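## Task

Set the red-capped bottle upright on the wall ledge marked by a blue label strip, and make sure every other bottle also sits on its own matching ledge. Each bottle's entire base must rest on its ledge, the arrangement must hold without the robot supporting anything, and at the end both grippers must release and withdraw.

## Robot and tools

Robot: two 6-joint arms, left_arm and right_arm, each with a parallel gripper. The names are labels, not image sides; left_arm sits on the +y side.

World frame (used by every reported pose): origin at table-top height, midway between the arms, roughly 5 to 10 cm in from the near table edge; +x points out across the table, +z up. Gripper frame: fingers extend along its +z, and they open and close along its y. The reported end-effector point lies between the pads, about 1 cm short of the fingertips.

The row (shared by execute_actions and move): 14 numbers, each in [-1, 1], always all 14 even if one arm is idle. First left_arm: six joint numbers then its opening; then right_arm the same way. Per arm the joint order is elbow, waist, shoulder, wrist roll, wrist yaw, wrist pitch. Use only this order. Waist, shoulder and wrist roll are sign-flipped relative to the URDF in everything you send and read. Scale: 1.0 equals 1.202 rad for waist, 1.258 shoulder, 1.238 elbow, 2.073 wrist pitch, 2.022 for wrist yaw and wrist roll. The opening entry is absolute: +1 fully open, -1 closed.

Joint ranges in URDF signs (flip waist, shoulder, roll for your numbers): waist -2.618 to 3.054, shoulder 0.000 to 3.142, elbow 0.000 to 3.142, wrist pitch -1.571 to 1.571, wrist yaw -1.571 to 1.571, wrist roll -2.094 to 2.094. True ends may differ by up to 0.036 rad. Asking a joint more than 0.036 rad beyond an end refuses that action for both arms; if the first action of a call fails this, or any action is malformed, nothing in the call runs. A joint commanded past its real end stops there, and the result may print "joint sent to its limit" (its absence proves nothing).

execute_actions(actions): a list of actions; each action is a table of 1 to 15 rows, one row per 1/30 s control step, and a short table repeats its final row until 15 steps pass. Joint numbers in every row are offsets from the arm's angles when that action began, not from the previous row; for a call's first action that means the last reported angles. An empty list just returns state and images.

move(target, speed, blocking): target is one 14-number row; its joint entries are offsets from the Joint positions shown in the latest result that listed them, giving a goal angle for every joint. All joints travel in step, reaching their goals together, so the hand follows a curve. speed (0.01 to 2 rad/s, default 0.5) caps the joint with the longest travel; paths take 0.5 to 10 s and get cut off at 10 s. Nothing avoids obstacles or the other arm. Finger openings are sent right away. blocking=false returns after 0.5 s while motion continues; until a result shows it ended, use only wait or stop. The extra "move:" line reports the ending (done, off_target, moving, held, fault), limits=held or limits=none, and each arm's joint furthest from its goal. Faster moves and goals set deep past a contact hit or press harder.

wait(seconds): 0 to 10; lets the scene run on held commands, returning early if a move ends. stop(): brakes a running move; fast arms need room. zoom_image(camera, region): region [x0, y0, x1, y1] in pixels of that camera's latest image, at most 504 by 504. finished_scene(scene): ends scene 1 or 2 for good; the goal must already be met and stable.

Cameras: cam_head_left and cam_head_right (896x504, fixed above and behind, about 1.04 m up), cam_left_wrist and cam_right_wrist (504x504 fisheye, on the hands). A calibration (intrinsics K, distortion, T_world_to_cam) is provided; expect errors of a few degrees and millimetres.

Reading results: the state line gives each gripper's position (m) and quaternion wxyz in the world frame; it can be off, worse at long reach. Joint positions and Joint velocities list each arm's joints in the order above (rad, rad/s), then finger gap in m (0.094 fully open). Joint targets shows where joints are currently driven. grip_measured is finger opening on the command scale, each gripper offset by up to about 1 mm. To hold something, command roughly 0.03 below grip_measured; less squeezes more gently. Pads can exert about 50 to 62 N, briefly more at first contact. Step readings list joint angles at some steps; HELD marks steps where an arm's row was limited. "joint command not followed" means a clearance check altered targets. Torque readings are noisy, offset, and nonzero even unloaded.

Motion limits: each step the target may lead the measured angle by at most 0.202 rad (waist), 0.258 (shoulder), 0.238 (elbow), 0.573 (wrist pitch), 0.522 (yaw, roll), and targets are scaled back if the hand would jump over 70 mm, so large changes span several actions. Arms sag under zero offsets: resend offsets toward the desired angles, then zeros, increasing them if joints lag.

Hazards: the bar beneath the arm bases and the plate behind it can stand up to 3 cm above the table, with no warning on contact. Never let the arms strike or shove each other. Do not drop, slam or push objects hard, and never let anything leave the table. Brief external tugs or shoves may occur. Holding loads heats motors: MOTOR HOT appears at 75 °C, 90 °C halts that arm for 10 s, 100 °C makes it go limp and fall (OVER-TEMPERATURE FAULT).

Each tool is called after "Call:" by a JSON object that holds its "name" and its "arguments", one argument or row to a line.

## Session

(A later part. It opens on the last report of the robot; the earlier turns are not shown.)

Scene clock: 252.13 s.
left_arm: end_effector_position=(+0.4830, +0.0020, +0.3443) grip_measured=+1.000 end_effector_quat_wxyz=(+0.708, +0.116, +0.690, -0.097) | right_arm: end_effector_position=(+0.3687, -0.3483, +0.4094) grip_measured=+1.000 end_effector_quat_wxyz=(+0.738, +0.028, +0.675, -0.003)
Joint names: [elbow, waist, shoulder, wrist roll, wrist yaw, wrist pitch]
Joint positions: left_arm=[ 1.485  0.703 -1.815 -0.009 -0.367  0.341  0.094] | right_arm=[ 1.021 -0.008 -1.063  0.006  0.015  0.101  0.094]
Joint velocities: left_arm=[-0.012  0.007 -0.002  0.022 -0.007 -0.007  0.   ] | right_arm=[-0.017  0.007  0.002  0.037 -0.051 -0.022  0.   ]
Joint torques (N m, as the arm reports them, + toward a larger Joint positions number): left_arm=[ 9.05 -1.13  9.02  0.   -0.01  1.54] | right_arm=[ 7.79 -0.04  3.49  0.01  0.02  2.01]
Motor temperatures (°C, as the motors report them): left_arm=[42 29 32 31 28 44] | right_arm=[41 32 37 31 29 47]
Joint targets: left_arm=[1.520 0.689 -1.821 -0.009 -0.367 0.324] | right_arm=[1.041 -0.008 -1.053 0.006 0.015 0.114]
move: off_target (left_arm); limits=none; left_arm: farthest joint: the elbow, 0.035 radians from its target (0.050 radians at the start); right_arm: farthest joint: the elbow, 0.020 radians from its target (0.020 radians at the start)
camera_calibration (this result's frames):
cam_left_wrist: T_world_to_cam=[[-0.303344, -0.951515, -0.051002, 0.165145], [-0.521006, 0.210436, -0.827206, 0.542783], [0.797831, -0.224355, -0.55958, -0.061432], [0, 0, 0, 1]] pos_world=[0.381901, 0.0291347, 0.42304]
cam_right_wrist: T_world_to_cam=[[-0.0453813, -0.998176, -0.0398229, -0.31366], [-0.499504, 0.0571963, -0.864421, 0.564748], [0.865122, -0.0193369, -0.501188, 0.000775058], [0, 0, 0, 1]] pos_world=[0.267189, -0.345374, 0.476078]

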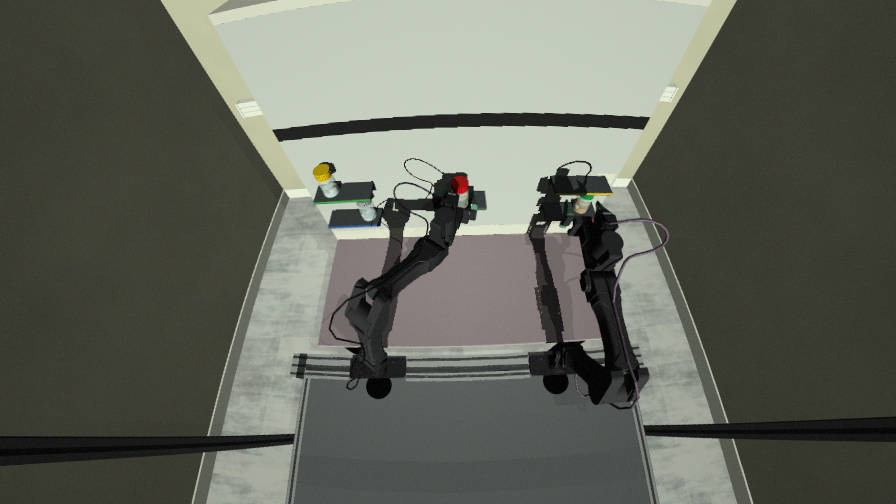

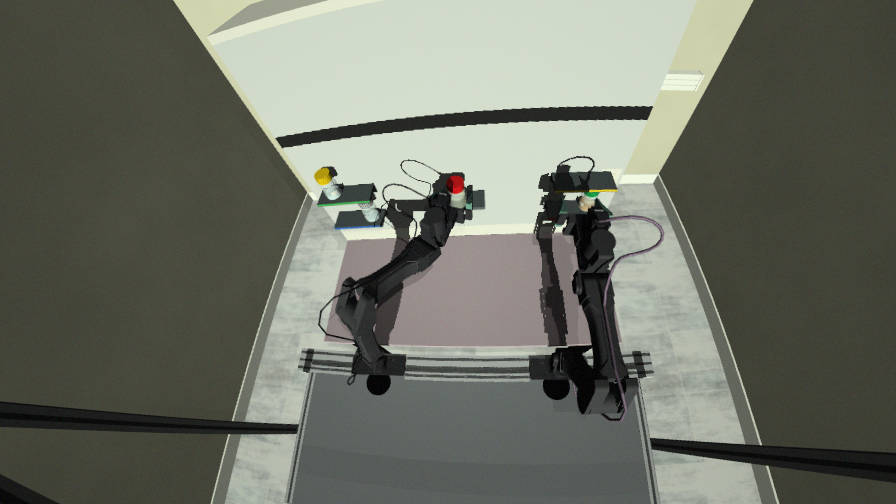

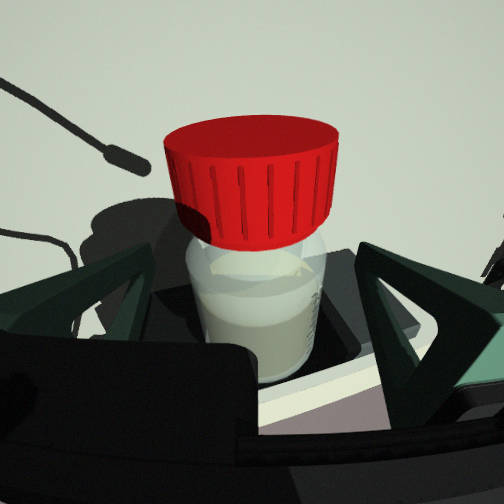

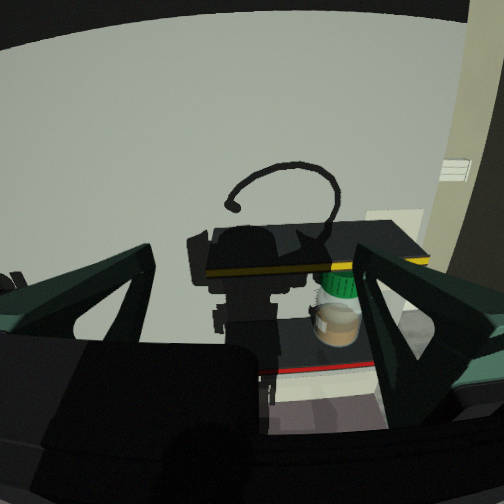

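Centred. Close.

Call:
{"name": "move", "arguments": {
  "target": [0.022,-0.005,-0.003,0,0,0.005,0.10, 0.016,0,0.008,0,0,0.005,1]
}}

Scene clock: 255.87 s.
left_arm: end_effector_position=(+0.4830, +0.0018, +0.3442) grip_measured=+0.179 end_effector_quat_wxyz=(+0.707, +0.116, +0.690, -0.098) | right_arm: end_effector_position=(+0.3688, -0.3483, +0.4085) grip_measured=+1.000 end_effector_quat_wxyz=(+0.736, +0.028, +0.676, -0.003)
Joint names: [elbow, waist, shoulder, wrist roll, wrist yaw, wrist pitch]
Joint positions: left_arm=[ 1.485  0.703 -1.815 -0.009 -0.366  0.341  0.055] | right_arm=[ 1.021 -0.008 -1.063  0.006  0.015  0.097  0.094]
Joint velocities: left_arm=[ 0.012  0.017  0.007 -0.007  0.022 -0.037 -0.   ] | right_arm=[ 0.007  0.012 -0.012  0.007  0.022  0.066  0.   ]
Joint torques (N m, as the arm reports them, + toward a larger Joint positions number): left_arm=[ 8.54 -0.52  9.17  0.   -0.03  1.79] | right_arm=[ 7.89 -0.05  3.49  0.02  0.01  2.02]
Motor temperatures (°C, as the motors report them): left_arm=[42 29 33 31 28 44] | right_arm=[42 32 37 31 29 47]
Joint targets: left_arm=[1.512 0.697 -1.819 -0.009 -0.367 0.351] | right_arm=[1.041 -0.008 -1.053 0.006 0.015 0.111]
move: off_target (left_arm); limits=none; left_arm: farthest joint: the elbow, 0.027 radians from its target (0.027 radians at the start); right_arm: farthest joint: the elbow, 0.020 radians from its target (0.020 radians at the start)
camera_calibration (this result's frames):
cam_left_wrist: T_world_to_cam=[[-0.304452, -0.951173, -0.0507785, 0.165396], [-0.52112, 0.21095, -0.827003, 0.542699], [0.797335, -0.225321, -0.559899, -0.06113], [0, 0, 0, 1]] pos_world=[0.381907, 0.0290645, 0.422986]
cam_right_wrist: T_world_to_cam=[[-0.045378, -0.998178, -0.0397601, -0.313686], [-0.502473, 0.0572064, -0.862698, 0.564444], [0.863401, -0.0191691, -0.504154, 0.00219007], [0, 0, 0, 1]] pos_world=[0.267492, -0.345362, 0.475577]

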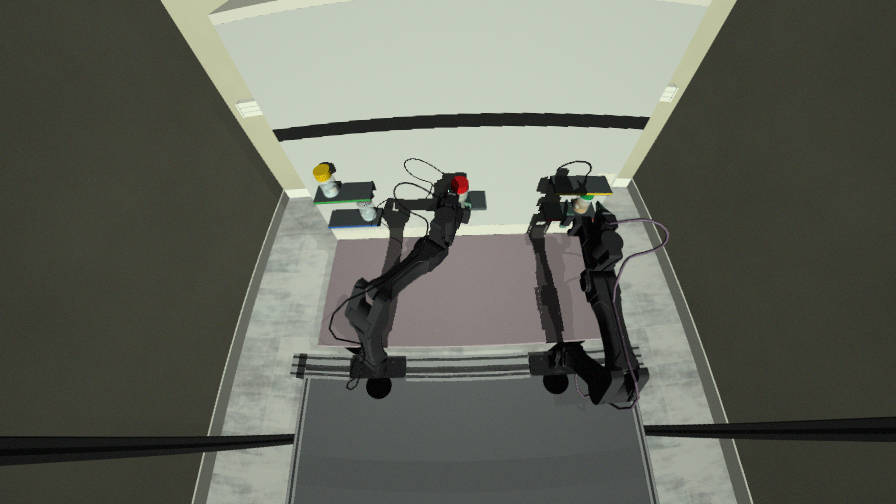

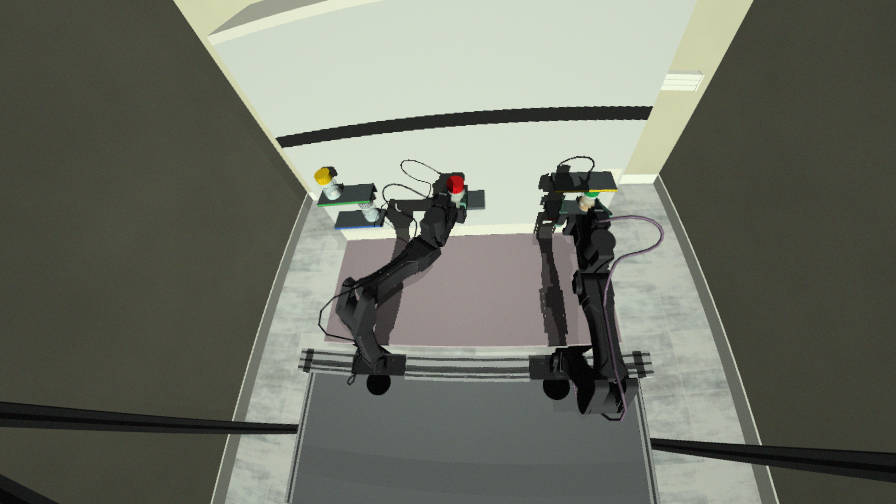

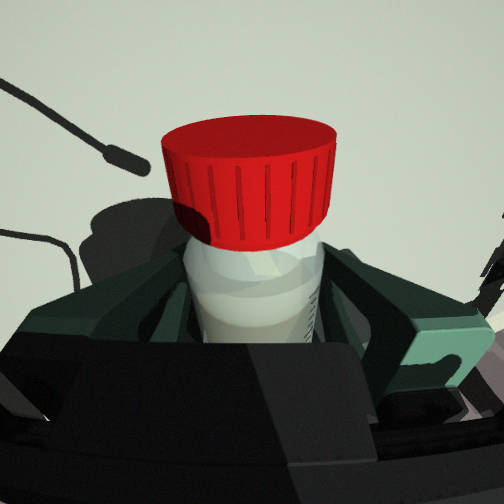

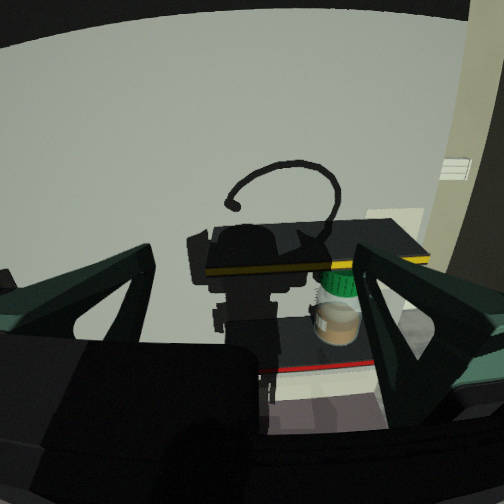

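Call:
{"name": "move", "arguments": {
  "target": [0.115,0,0.015,0,0,-0.02,0.13, 0.016,0,0.008,0,0,0.005,1],
  "speed": 0.2
}}

Scene clock: 261.47 s.
left_arm: end_effector_position=(+0.4831, +0.0007, +0.3754) grip_measured=+0.179 end_effector_quat_wxyz=(+0.715, +0.112, +0.682, -0.103) | right_arm: end_effector_position=(+0.3689, -0.3482, +0.4076) grip_measured=+1.000 end_effector_quat_wxyz=(+0.735, +0.028, +0.677, -0.003)
Joint names: [elbow, waist, shoulder, wrist roll, wrist yaw, wrist pitch]
Joint positions: left_arm=[ 1.585  0.703 -1.815 -0.009 -0.366  0.267  0.055] | right_arm=[ 1.021 -0.008 -1.063  0.006  0.015  0.094  0.094]
Joint velocities: left_arm=[ 0.007  0.007  0.007  0.037  0.022 -0.066 -0.   ] | right_arm=[-0.007  0.002 -0.002 -0.081 -0.022 -0.022  0.   ]
Joint torques (N m, as the arm reports them, + toward a larger Joint positions number): left_arm=[ 9.62  0.01 10.98  0.   -0.01  1.99] | right_arm=[7.84 0.05 3.49 0.01 0.03 2.03]
Motor temperatures (°C, as the motors report them): left_arm=[42 29 34 31 28 44] | right_arm=[42 32 36 31 29 47]
Joint targets: left_arm=[1.628 0.703 -1.796 -0.009 -0.366 0.300] | right_arm=[1.041 -0.008 -1.053 0.006 0.015 0.108]
move: off_target (left_arm); limits=none; left_arm: farthest joint: the elbow, 0.043 radians from its target (0.142 radians at the start); right_arm: farthest joint: the elbow, 0.020 radians from its target (0.020 radians at the start)
camera_calibration (this result's frames):
cam_left_wrist: T_world_to_cam=[[-0.304153, -0.951712, -0.041651, 0.162357], [-0.504027, 0.197873, -0.840716, 0.565739], [0.808361, -0.234713, -0.539872, -0.0568778], [0, 0, 0, 1]] pos_world=[0.380507, 0.0292228, 0.451681]
cam_right_wrist: T_world_to_cam=[[-0.0453741, -0.998181, -0.0396904, -0.313714], [-0.505765, 0.0572171, -0.860772, 0.5641], [0.861477, -0.0189827, -0.507442, 0.00376108], [0, 0, 0, 1]] pos_world=[0.267828, -0.345348, 0.475018]

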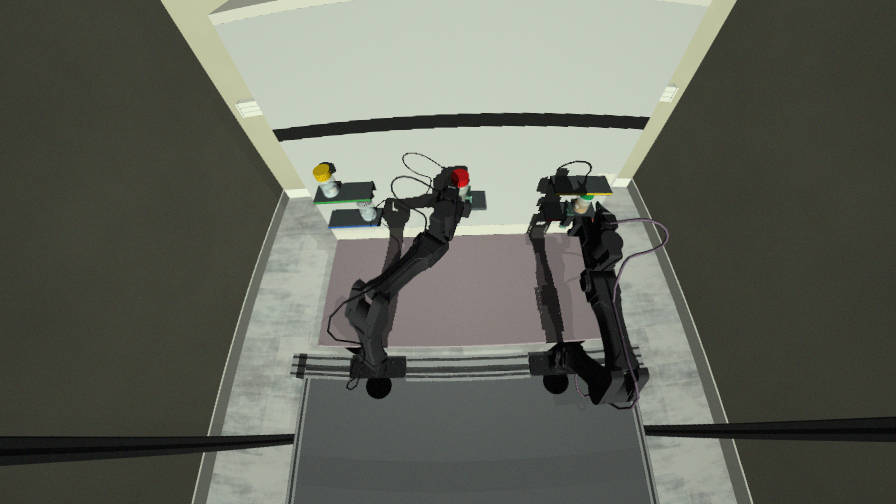

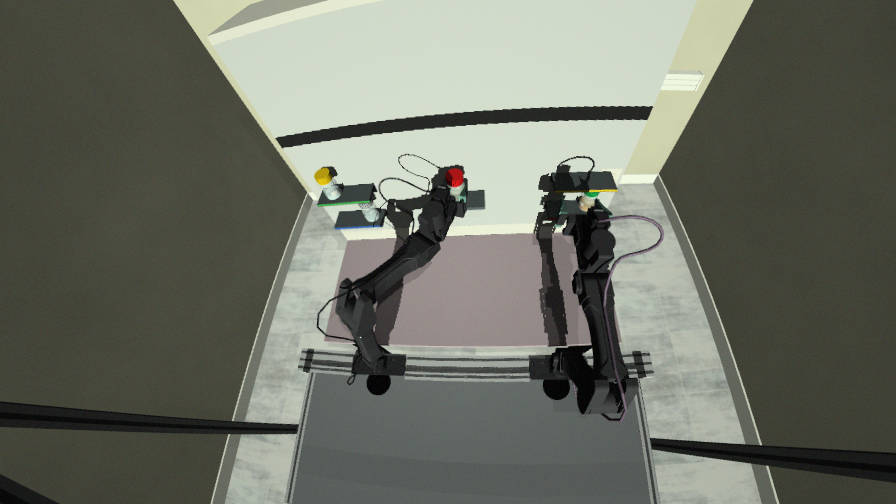

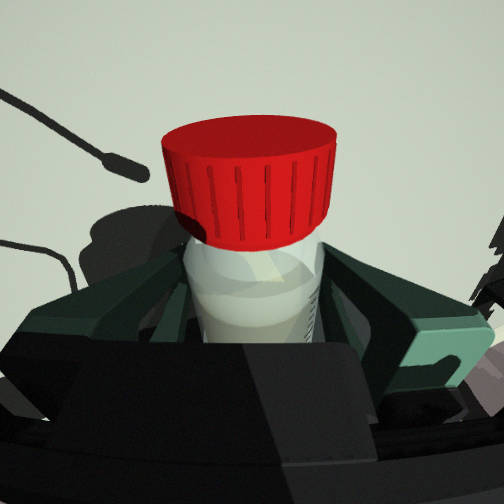

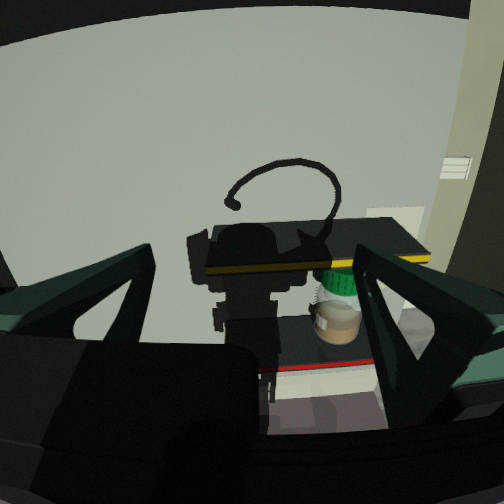

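Call:
{"name": "move", "arguments": {
  "target": [-0.775,-0.294,0.731,0,0.181,0.04,0.13, 0.016,0,0.008,0,0,0.005,1],
  "speed": 0.6
}}

Scene clock: 288.33 s.
left_arm: end_effector_position=(+0.3382, +0.1920, +0.2992) grip_measured=+0.179 end_effector_quat_wxyz=(+0.696, +0.126, +0.700, -0.102) | right_arm: end_effector_position=(+0.3690, -0.3482, +0.4063) grip_measured=+1.000 end_effector_quat_wxyz=(+0.733, +0.028, +0.679, -0.003)
Joint names: [elbow, waist, shoulder, wrist roll, wrist yaw, wrist pitch]
Joint positions: left_arm=[ 0.623  0.362 -0.927 -0.008 -0.006  0.283  0.055] | right_arm=[ 1.021 -0.008 -1.063  0.006  0.015  0.089  0.094]
Joint velocities: left_arm=[ 0.007  0.007 -0.002  0.095 -0.007  0.022  0.001] | right_arm=[-0.002 -0.002 -0.017  0.037 -0.007  0.066  0.   ]
Joint torques (N m, as the arm reports them, + toward a larger Joint positions number): left_arm=[ 6.86 -1.12  4.39 -0.02  0.03  2.36] | right_arm=[ 7.83 -0.02  3.52  0.01  0.02  2.04]
Motor temperatures (°C, as the motors report them): left_arm=[43 29 37 31 28 46] | right_arm=[42 32 34 31 29 47]
Joint targets: left_arm=[0.625 0.349 -0.895 -0.009 0.000 0.350] | right_arm=[1.041 -0.008 -1.053 0.006 0.015 0.104]
move: off_target (left_arm); limits=none; left_arm: farthest joint: the wrist pitch, 0.067 radians from its target (0.083 radians at the start); right_arm: farthest joint: the elbow, 0.020 radians from its target (0.020 radians at the start)
camera_calibration (this result's frames):
cam_left_wrist: T_world_to_cam=[[-0.323709, -0.944637, -0.0535961, 0.30599], [-0.540955, 0.231254, -0.808634, 0.387291], [0.776261, -0.232769, -0.585865, 0.0882782], [0, 0, 0, 1]] pos_world=[0.240032, 0.220035, 0.381296]
cam_right_wrist: T_world_to_cam=[[-0.0453686, -0.998185, -0.0395998, -0.313751], [-0.510034, 0.0572298, -0.858248, 0.563643], [0.858957, -0.0187403, -0.511705, 0.0058014], [0, 0, 0, 1]] pos_world=[0.26826, -0.34533, 0.47429]

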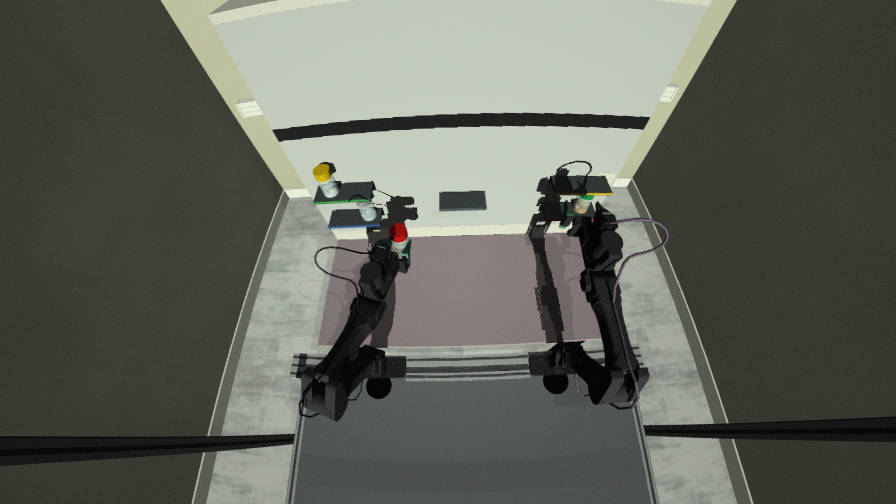

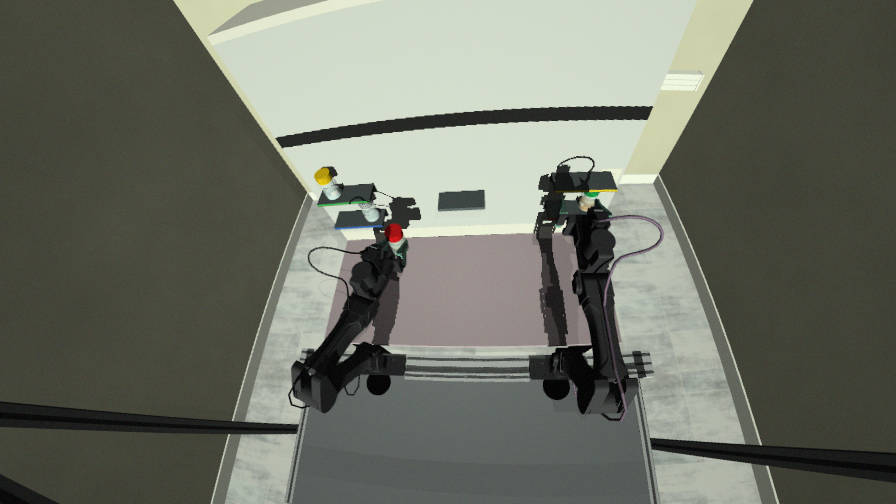

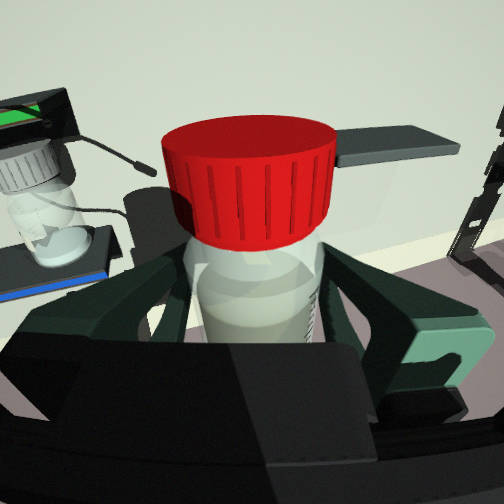

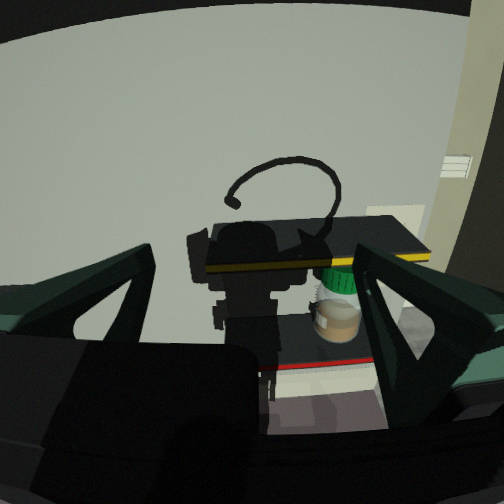

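Call:
{"name": "move", "arguments": {
  "target": [0.01,-0.468,0.02,0,0,0.04,0.13, 0.016,0,0.008,0,0,0.008,1],
  "speed": 0.6
}}

Scene clock: 293.40 s.
left_arm: end_effector_position=(+0.3474, +0.3894, +0.3073) grip_measured=+0.179 end_effector_quat_wxyz=(+0.707, -0.073, +0.698, +0.090) | right_arm: end_effector_position=(+0.3690, -0.3481, +0.4053) grip_measured=+1.000 end_effector_quat_wxyz=(+0.732, +0.028, +0.681, -0.003)
Joint names: [elbow, waist, shoulder, wrist roll, wrist yaw, wrist pitch]
Joint positions: left_arm=[ 0.623 -0.191 -0.927 -0.008 -0.007  0.299  0.055] | right_arm=[ 1.021 -0.008 -1.063  0.006  0.015  0.084  0.094]
Joint velocities: left_arm=[ 0.007  0.002  0.007 -0.007 -0.007 -0.066  0.   ] | right_arm=[ 0.012  0.007  0.007  0.081 -0.007  0.007  0.   ]
Joint torques (N m, as the arm reports them, + toward a larger Joint positions number): left_arm=[ 7.57 -0.84  3.87  0.   -0.01  2.38] | right_arm=[7.83 0.02 3.51 0.   0.04 2.08]
Motor temperatures (°C, as the motors report them): left_arm=[42 29 36 31 28 47] | right_arm=[42 32 34 31 29 47]
Joint targets: left_arm=[0.635 -0.200 -0.902 -0.008 -0.006 0.366] | right_arm=[1.041 -0.008 -1.053 0.006 0.015 0.105]
move: off_target (left_arm, right_arm); limits=none; left_arm: farthest joint: the wrist pitch, 0.067 radians from its target (0.083 radians at the start); right_arm: farthest joint: the wrist pitch, 0.021 radians from its target (0.017 radians at the start)
camera_calibration (this result's frames):
cam_left_wrist: T_world_to_cam=[[0.222879, -0.973805, -0.0450505, 0.314788], [-0.558389, -0.0896472, -0.824721, 0.48907], [0.799079, 0.208968, -0.563742, -0.054902], [0, 0, 0, 1]] pos_world=[0.246803, 0.361859, 0.386577]
cam_right_wrist: T_world_to_cam=[[-0.0453636, -0.998188, -0.0395231, -0.313783], [-0.513637, 0.0572397, -0.856096, 0.563249], [0.856808, -0.0185351, -0.515303, 0.00752604], [0, 0, 0, 1]] pos_world=[0.268623, -0.345315, 0.473672]

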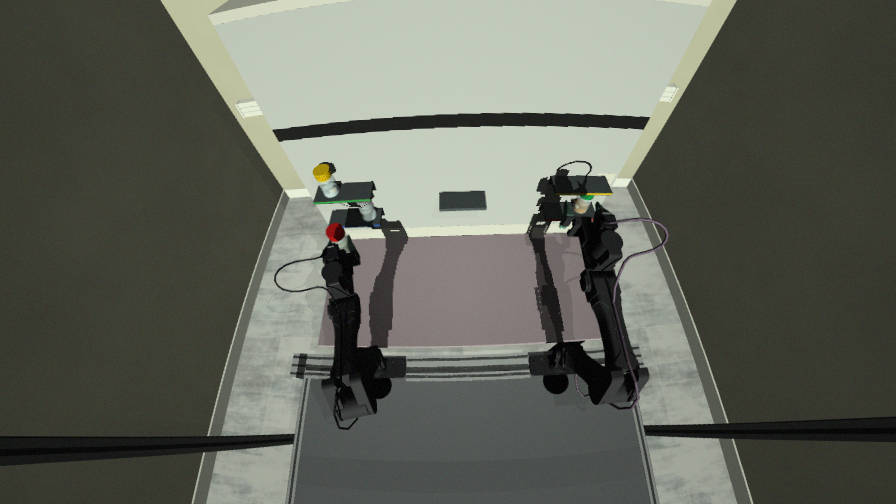

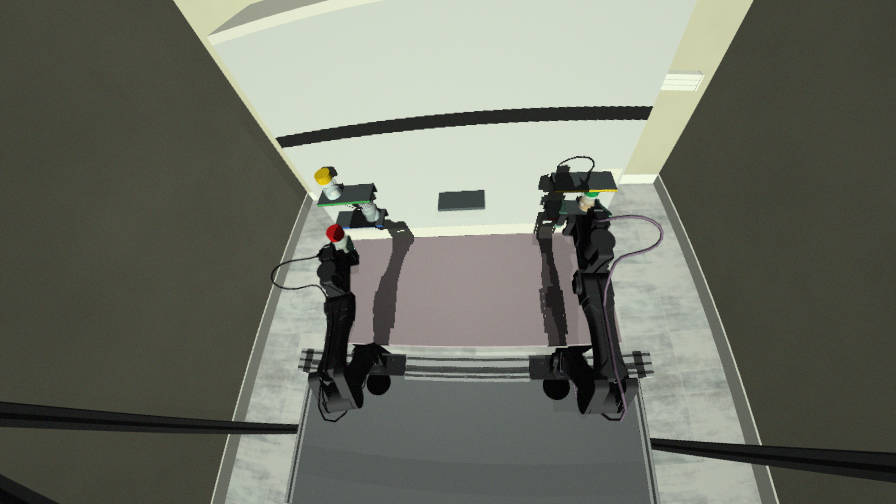

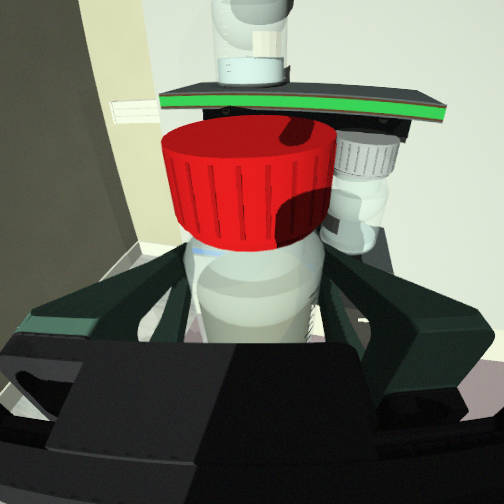

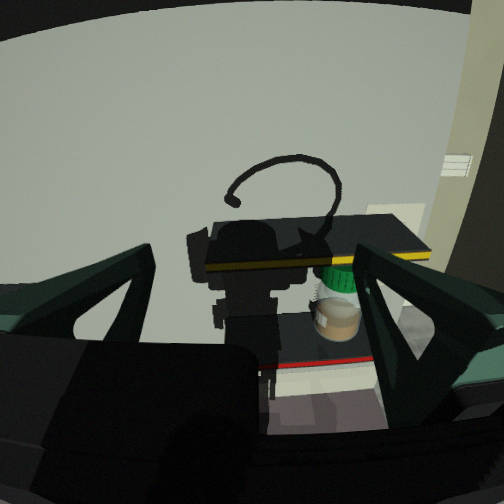

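Call:
{"name": "move", "arguments": {
  "target": [0,-0.005,-0.122,0,0,0.127,0.13, 0.016,0,0.008,0,0,0.008,1],
  "speed": 0.3
}}

Scene clock: 320.80 s.
left_arm: end_effector_position=(+0.3752, +0.3959, +0.3021) grip_measured=+0.179 end_effector_quat_wxyz=(+0.722, -0.071, +0.682, +0.092) | right_arm: end_effector_position=(+0.3691, -0.3481, +0.4044) grip_measured=+1.000 end_effector_quat_wxyz=(+0.731, +0.028, +0.682, -0.003)
Joint names: [elbow, waist, shoulder, wrist roll, wrist yaw, wrist pitch]
Joint positions: left_arm=[ 0.623 -0.191 -1.08  -0.008 -0.007  0.495  0.055] | right_arm=[ 1.021 -0.008 -1.063  0.006  0.015  0.081  0.094]
Joint velocities: left_arm=[-0.007  0.007 -0.007 -0.022  0.007  0.007 -0.001] | right_arm=[-0.017  0.012  0.002 -0.037  0.051 -0.051  0.   ]
Joint torques (N m, as the arm reports them, + toward a larger Joint positions number): left_arm=[ 6.6  -0.53  2.88  0.   -0.01  2.34] | right_arm=[ 7.84 -0.02  3.52  0.01  0.02  2.09]
Motor temperatures (°C, as the motors report them): left_arm=[41 29 33 31 28 50] | right_arm=[42 32 34 31 29 47]
Joint targets: left_arm=[0.623 -0.197 -1.081 -0.008 -0.007 0.562] | right_arm=[1.041 -0.008 -1.053 0.006 0.015 0.101]
move: off_target (left_arm); limits=none; left_arm: farthest joint: the wrist pitch, 0.067 radians from its target (0.263 radians at the start); right_arm: farthest joint: the elbow, 0.020 radians from its target (0.020 radians at the start)
camera_calibration (this result's frames):
cam_left_wrist: T_world_to_cam=[[0.224114, -0.973524, -0.0449941, 0.314024], [-0.52329, -0.0812611, -0.848271, 0.491542], [0.822156, 0.213655, -0.527647, -0.102838], [0, 0, 0, 1]] pos_world=[0.271391, 0.367625, 0.376828]
cam_right_wrist: T_world_to_cam=[[-0.0453587, -0.998191, -0.0394534, -0.313811], [-0.516904, 0.0572479, -0.854127, 0.562885], [0.854841, -0.0183485, -0.518566, 0.00909244], [0, 0, 0, 1]] pos_world=[0.268951, -0.345301, 0.473109]

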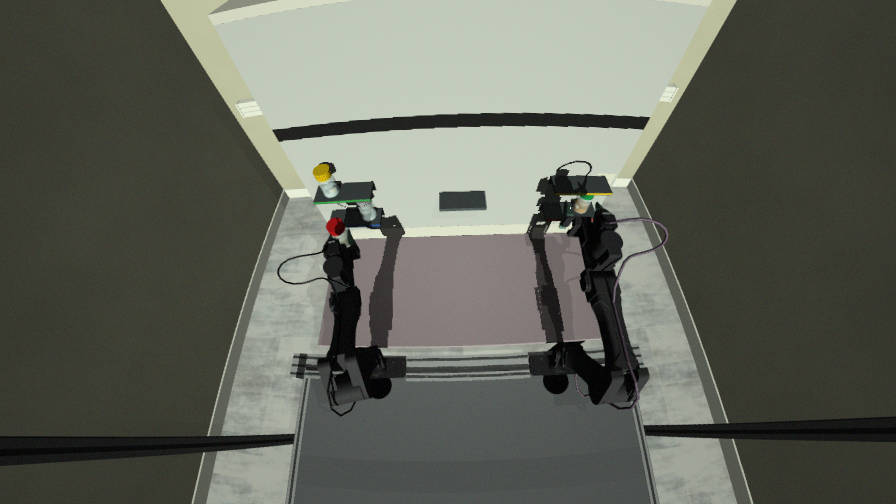

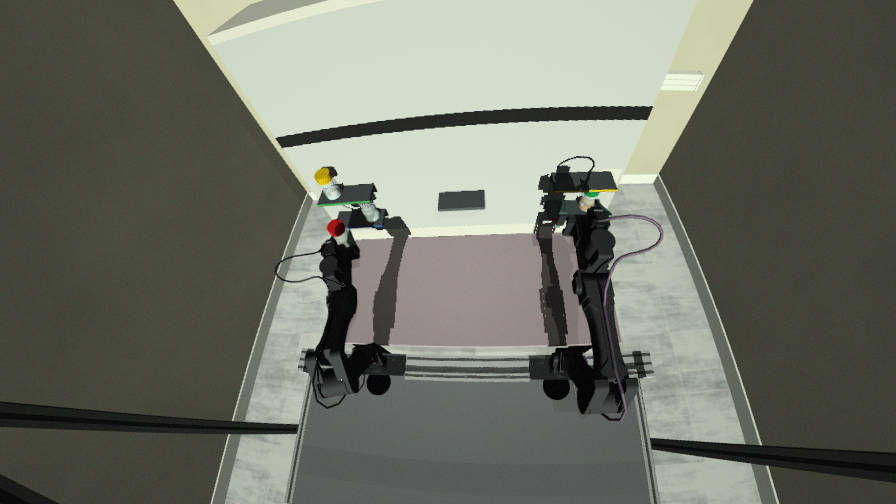

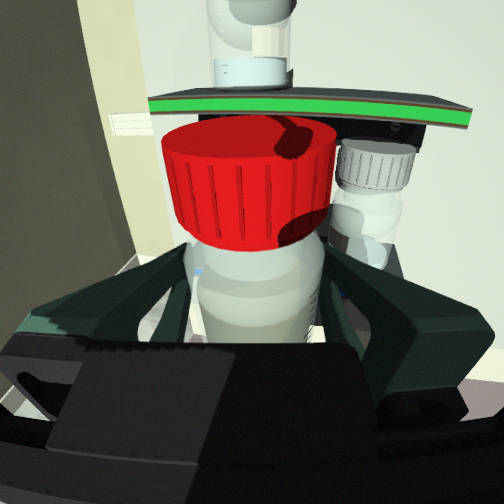

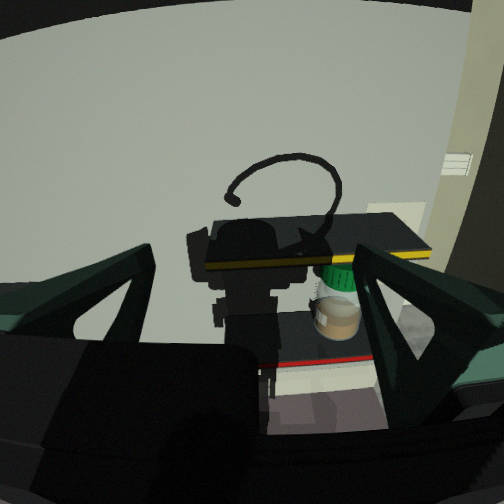

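Call:
{"name": "move", "arguments": {
  "target": [0.068,-0.005,-0.127,0,0,0.066,0.13, 0.016,0,0.008,0,0,0.008,1],
  "speed": 0.25
}}

Scene clock: 330.13 s.
left_arm: end_effector_position=(+0.4051, +0.4031, +0.2773) grip_measured=+0.179 end_effector_quat_wxyz=(+0.704, -0.073, +0.701, +0.090) | right_arm: end_effector_position=(+0.3692, -0.3481, +0.4036) grip_measured=+1.000 end_effector_quat_wxyz=(+0.730, +0.028, +0.683, -0.003)
Joint names: [elbow, waist, shoulder, wrist roll, wrist yaw, wrist pitch]
Joint positions: left_arm=[ 0.661 -0.191 -1.239 -0.008 -0.007  0.565  0.055] | right_arm=[ 1.021 -0.008 -1.063  0.006  0.015  0.078  0.094]
Joint velocities: left_arm=[ 0.002  0.002  0.002  0.007  0.007  0.022 -0.   ] | right_arm=[ 0.007 -0.012  0.002 -0.022  0.022  0.037  0.   ]
Joint torques (N m, as the arm reports them, + toward a larger Joint positions number): left_arm=[ 9.66 -0.54  4.05  0.   -0.01  2.36] | right_arm=[ 7.84 -0.04  3.56  0.01  0.04  2.1 ]
Motor temperatures (°C, as the motors report them): left_arm=[41 29 32 31 28 50] | right_arm=[42 32 34 31 29 47]
Joint targets: left_arm=[0.707 -0.197 -1.240 -0.008 -0.007 0.632] | right_arm=[1.041 -0.008 -1.053 0.006 0.015 0.097]
move: off_target (left_arm); limits=none; left_arm: farthest joint: the wrist pitch, 0.067 radians from its target (0.136 radians at the start); right_arm: farthest joint: the elbow, 0.020 radians from its target (0.020 radians at the start)
camera_calibration (this result's frames):
cam_left_wrist: T_world_to_cam=[[0.222638, -0.97386, -0.0450552, 0.313986], [-0.565105, -0.0912559, -0.819957, 0.49984], [0.794411, 0.208014, -0.57065, -0.1166], [0, 0, 0, 1]] pos_world=[0.305185, 0.375646, 0.357456]
cam_right_wrist: T_world_to_cam=[[-0.0453547, -0.998194, -0.0393977, -0.313834], [-0.519512, 0.0572539, -0.852543, 0.562589], [0.853259, -0.0181992, -0.52117, 0.0103446], [0, 0, 0, 1]] pos_world=[0.269211, -0.345289, 0.472658]

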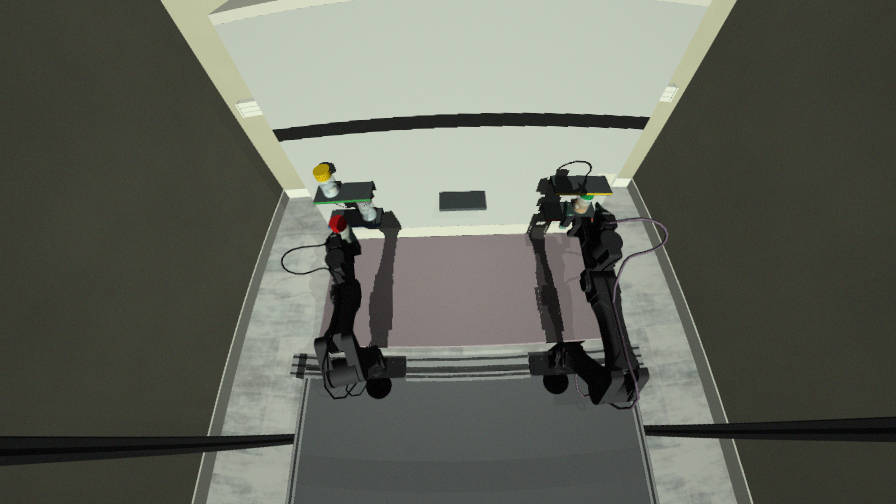

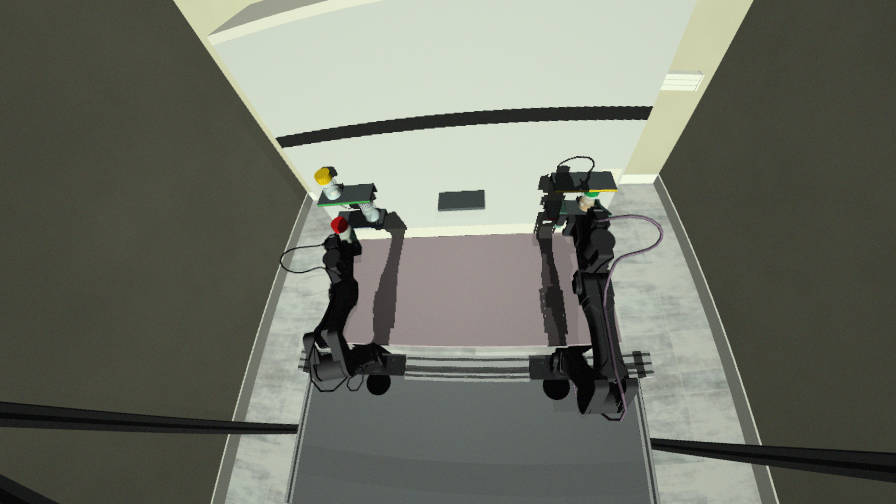

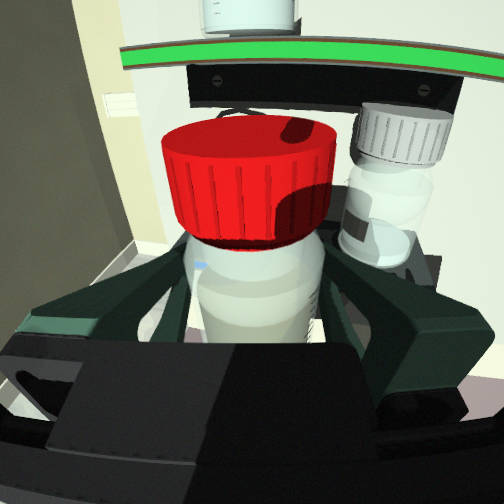

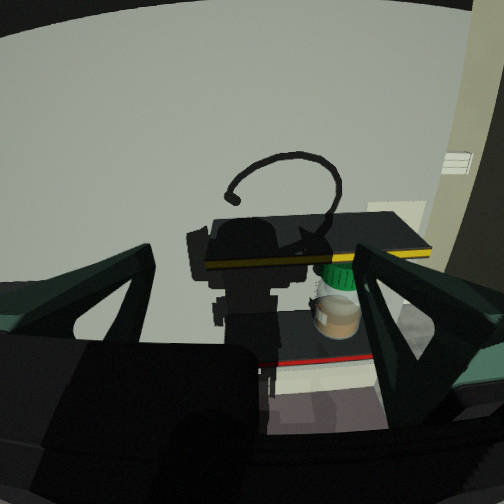

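Call:
{"name": "move", "arguments": {
  "target": [0.07,-0.008,0,0,0,0.027,0.13, 0.016,0,0.008,0,0,0.008,1],
  "speed": 0.15
}}

Scene clock: 338.07 s.
left_arm: end_effector_position=(+0.4081, +0.4034, +0.2975) grip_measured=+0.179 end_effector_quat_wxyz=(+0.717, -0.071, +0.687, +0.091) | right_arm: end_effector_position=(+0.3692, -0.3480, +0.4028) grip_measured=+1.000 end_effector_quat_wxyz=(+0.729, +0.028, +0.684, -0.003)
Joint names: [elbow, waist, shoulder, wrist roll, wrist yaw, wrist pitch]
Joint positions: left_arm=[ 0.704 -0.191 -1.239 -0.008 -0.007  0.56   0.055] | right_arm=[ 1.021 -0.008 -1.063  0.006  0.015  0.074  0.094]
Joint velocities: left_arm=[-0.002 -0.007  0.012 -0.007  0.066  0.066 -0.002] | right_arm=[ 0.002  0.002 -0.012 -0.125 -0.022  0.022  0.   ]
Joint torques (N m, as the arm reports them, + toward a larger Joint positions number): left_arm=[ 9.55 -0.85  4.16  0.   -0.01  2.29] | right_arm=[ 7.87 -0.03  3.53  0.01  0.02  2.08]
Motor temperatures (°C, as the motors report them): left_arm=[42 29 32 31 28 51] | right_arm=[42 32 34 31 29 47]
Joint targets: left_arm=[0.747 -0.201 -1.239 -0.008 -0.007 0.621] | right_arm=[1.041 -0.008 -1.053 0.006 0.015 0.094]
move: off_target (left_arm); limits=none; left_arm: farthest joint: the wrist pitch, 0.061 radians from its target (0.056 radians at the start); right_arm: farthest joint: the elbow, 0.020 radians from its target (0.020 radians at the start)
camera_calibration (this result's frames):
cam_left_wrist: T_world_to_cam=[[0.223754, -0.973606, -0.0450162, 0.314009], [-0.533643, -0.0837309, -0.841555, 0.508616], [0.815573, 0.212324, -0.538293, -0.127506], [0, 0, 0, 1]] pos_world=[0.305149, 0.37538, 0.373528]
cam_right_wrist: T_world_to_cam=[[-0.0453504, -0.998196, -0.039342, -0.313857], [-0.522115, 0.0572595, -0.850951, 0.56229], [0.851668, -0.0180499, -0.52377, 0.0115958], [0, 0, 0, 1]] pos_world=[0.269471, -0.345278, 0.472206]

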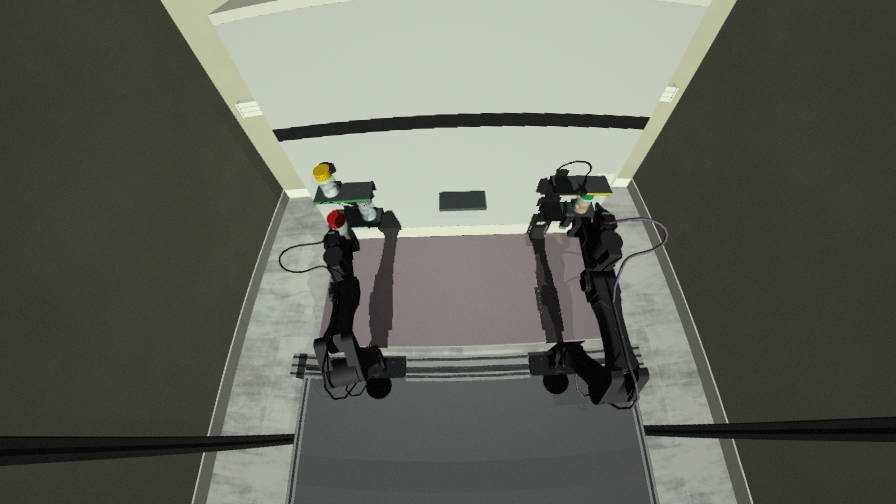

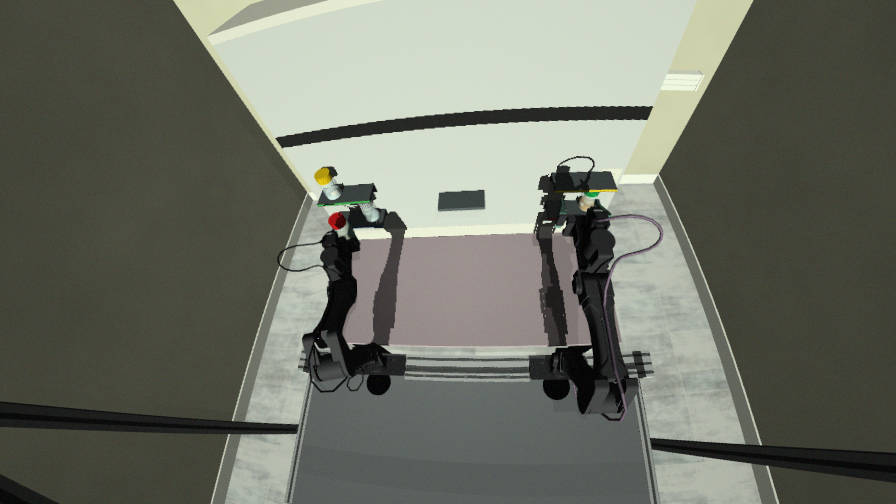

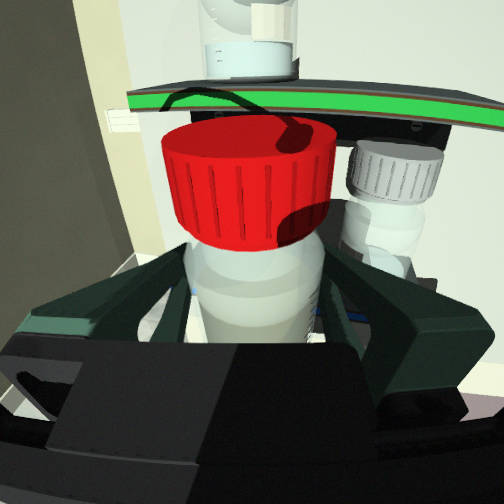

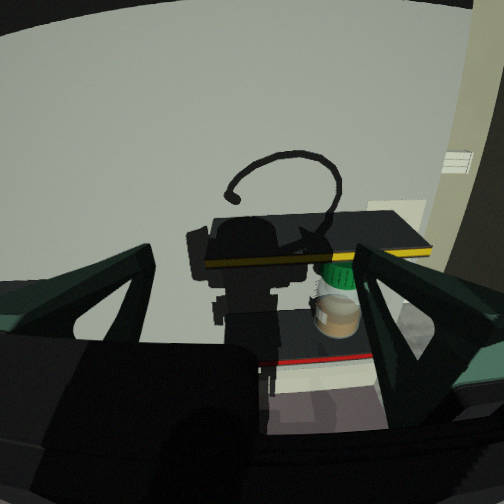

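Call:
{"name": "move", "arguments": {
  "target": [-0.008,-0.008,0,0,0,0.031,0.13, 0.016,0,0.008,0,0,0.008,1],
  "speed": 0.1
}}

Scene clock: 348.87 s.
left_arm: end_effector_position=(+0.4081, +0.4035, +0.2968) grip_measured=+0.179 end_effector_quat_wxyz=(+0.716, -0.072, +0.688, +0.091) | right_arm: end_effector_position=(+0.3693, -0.3480, +0.4021) grip_measured=+1.000 end_effector_quat_wxyz=(+0.728, +0.028, +0.685, -0.003)
Joint names: [elbow, waist, shoulder, wrist roll, wrist yaw, wrist pitch]
Joint positions: left_arm=[ 0.704 -0.191 -1.239 -0.008 -0.007  0.558  0.055] | right_arm=[ 1.021 -0.008 -1.063  0.006  0.015  0.071  0.094]
Joint velocities: left_arm=[-0.017 -0.012  0.007 -0.007  0.022  0.037  0.   ] | right_arm=[-0.017 -0.002  0.002 -0.037 -0.037 -0.051  0.   ]
Joint torques (N m, as the arm reports them, + toward a larger Joint positions number): left_arm=[ 5.83 -0.85  4.17  0.   -0.01  2.36] | right_arm=[ 7.84 -0.03  3.46  0.01  0.02  2.1 ]
Motor temperatures (°C, as the motors report them): left_arm=[43 29 32 31 28 51] | right_arm=[42 32 34 31 29 47]
Joint targets: left_arm=[0.694 -0.201 -1.239 -0.008 -0.007 0.625] | right_arm=[1.041 -0.008 -1.053 0.006 0.015 0.091]
move: off_target (left_arm); limits=none; left_arm: farthest joint: the wrist pitch, 0.067 radians from its target (0.064 radians at the start); right_arm: farthest joint: the elbow, 0.020 radians from its target (0.020 radians at the start)
camera_calibration (this result's frames):
cam_left_wrist: T_world_to_cam=[[0.223677, -0.973623, -0.0450203, 0.314029], [-0.535828, -0.0842527, -0.840113, 0.508747], [0.81416, 0.212037, -0.54054, -0.126529], [0, 0, 0, 1]] pos_world=[0.305375, 0.375438, 0.373149]
cam_right_wrist: T_world_to_cam=[[-0.045346, -0.998199, -0.0392863, -0.31388], [-0.524714, 0.0572647, -0.84935, 0.561986], [0.85007, -0.0179006, -0.526365, 0.0128461], [0, 0, 0, 1]] pos_world=[0.269729, -0.345267, 0.471754]

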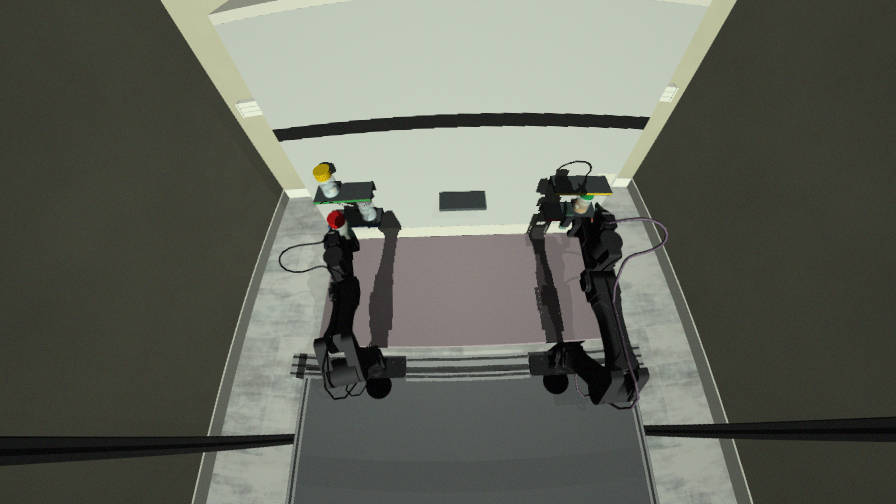

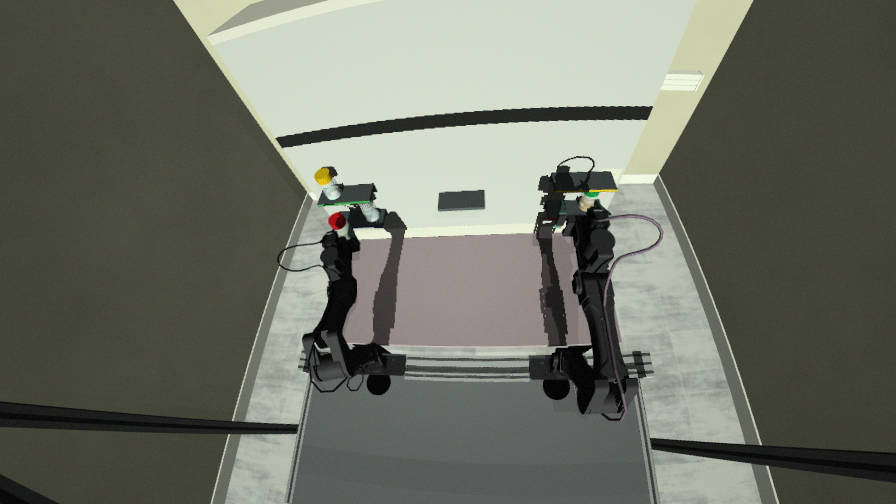

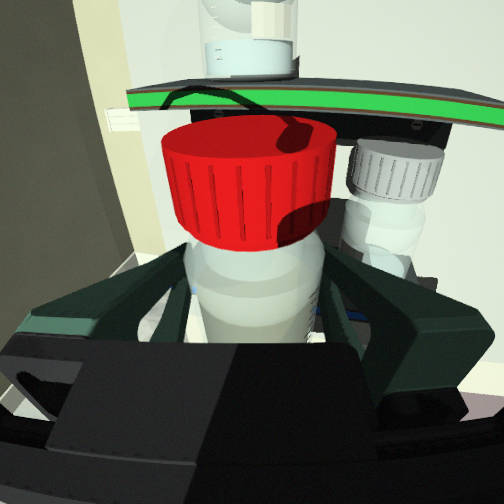

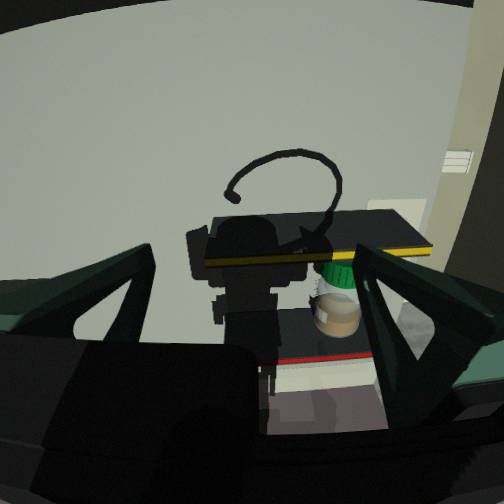

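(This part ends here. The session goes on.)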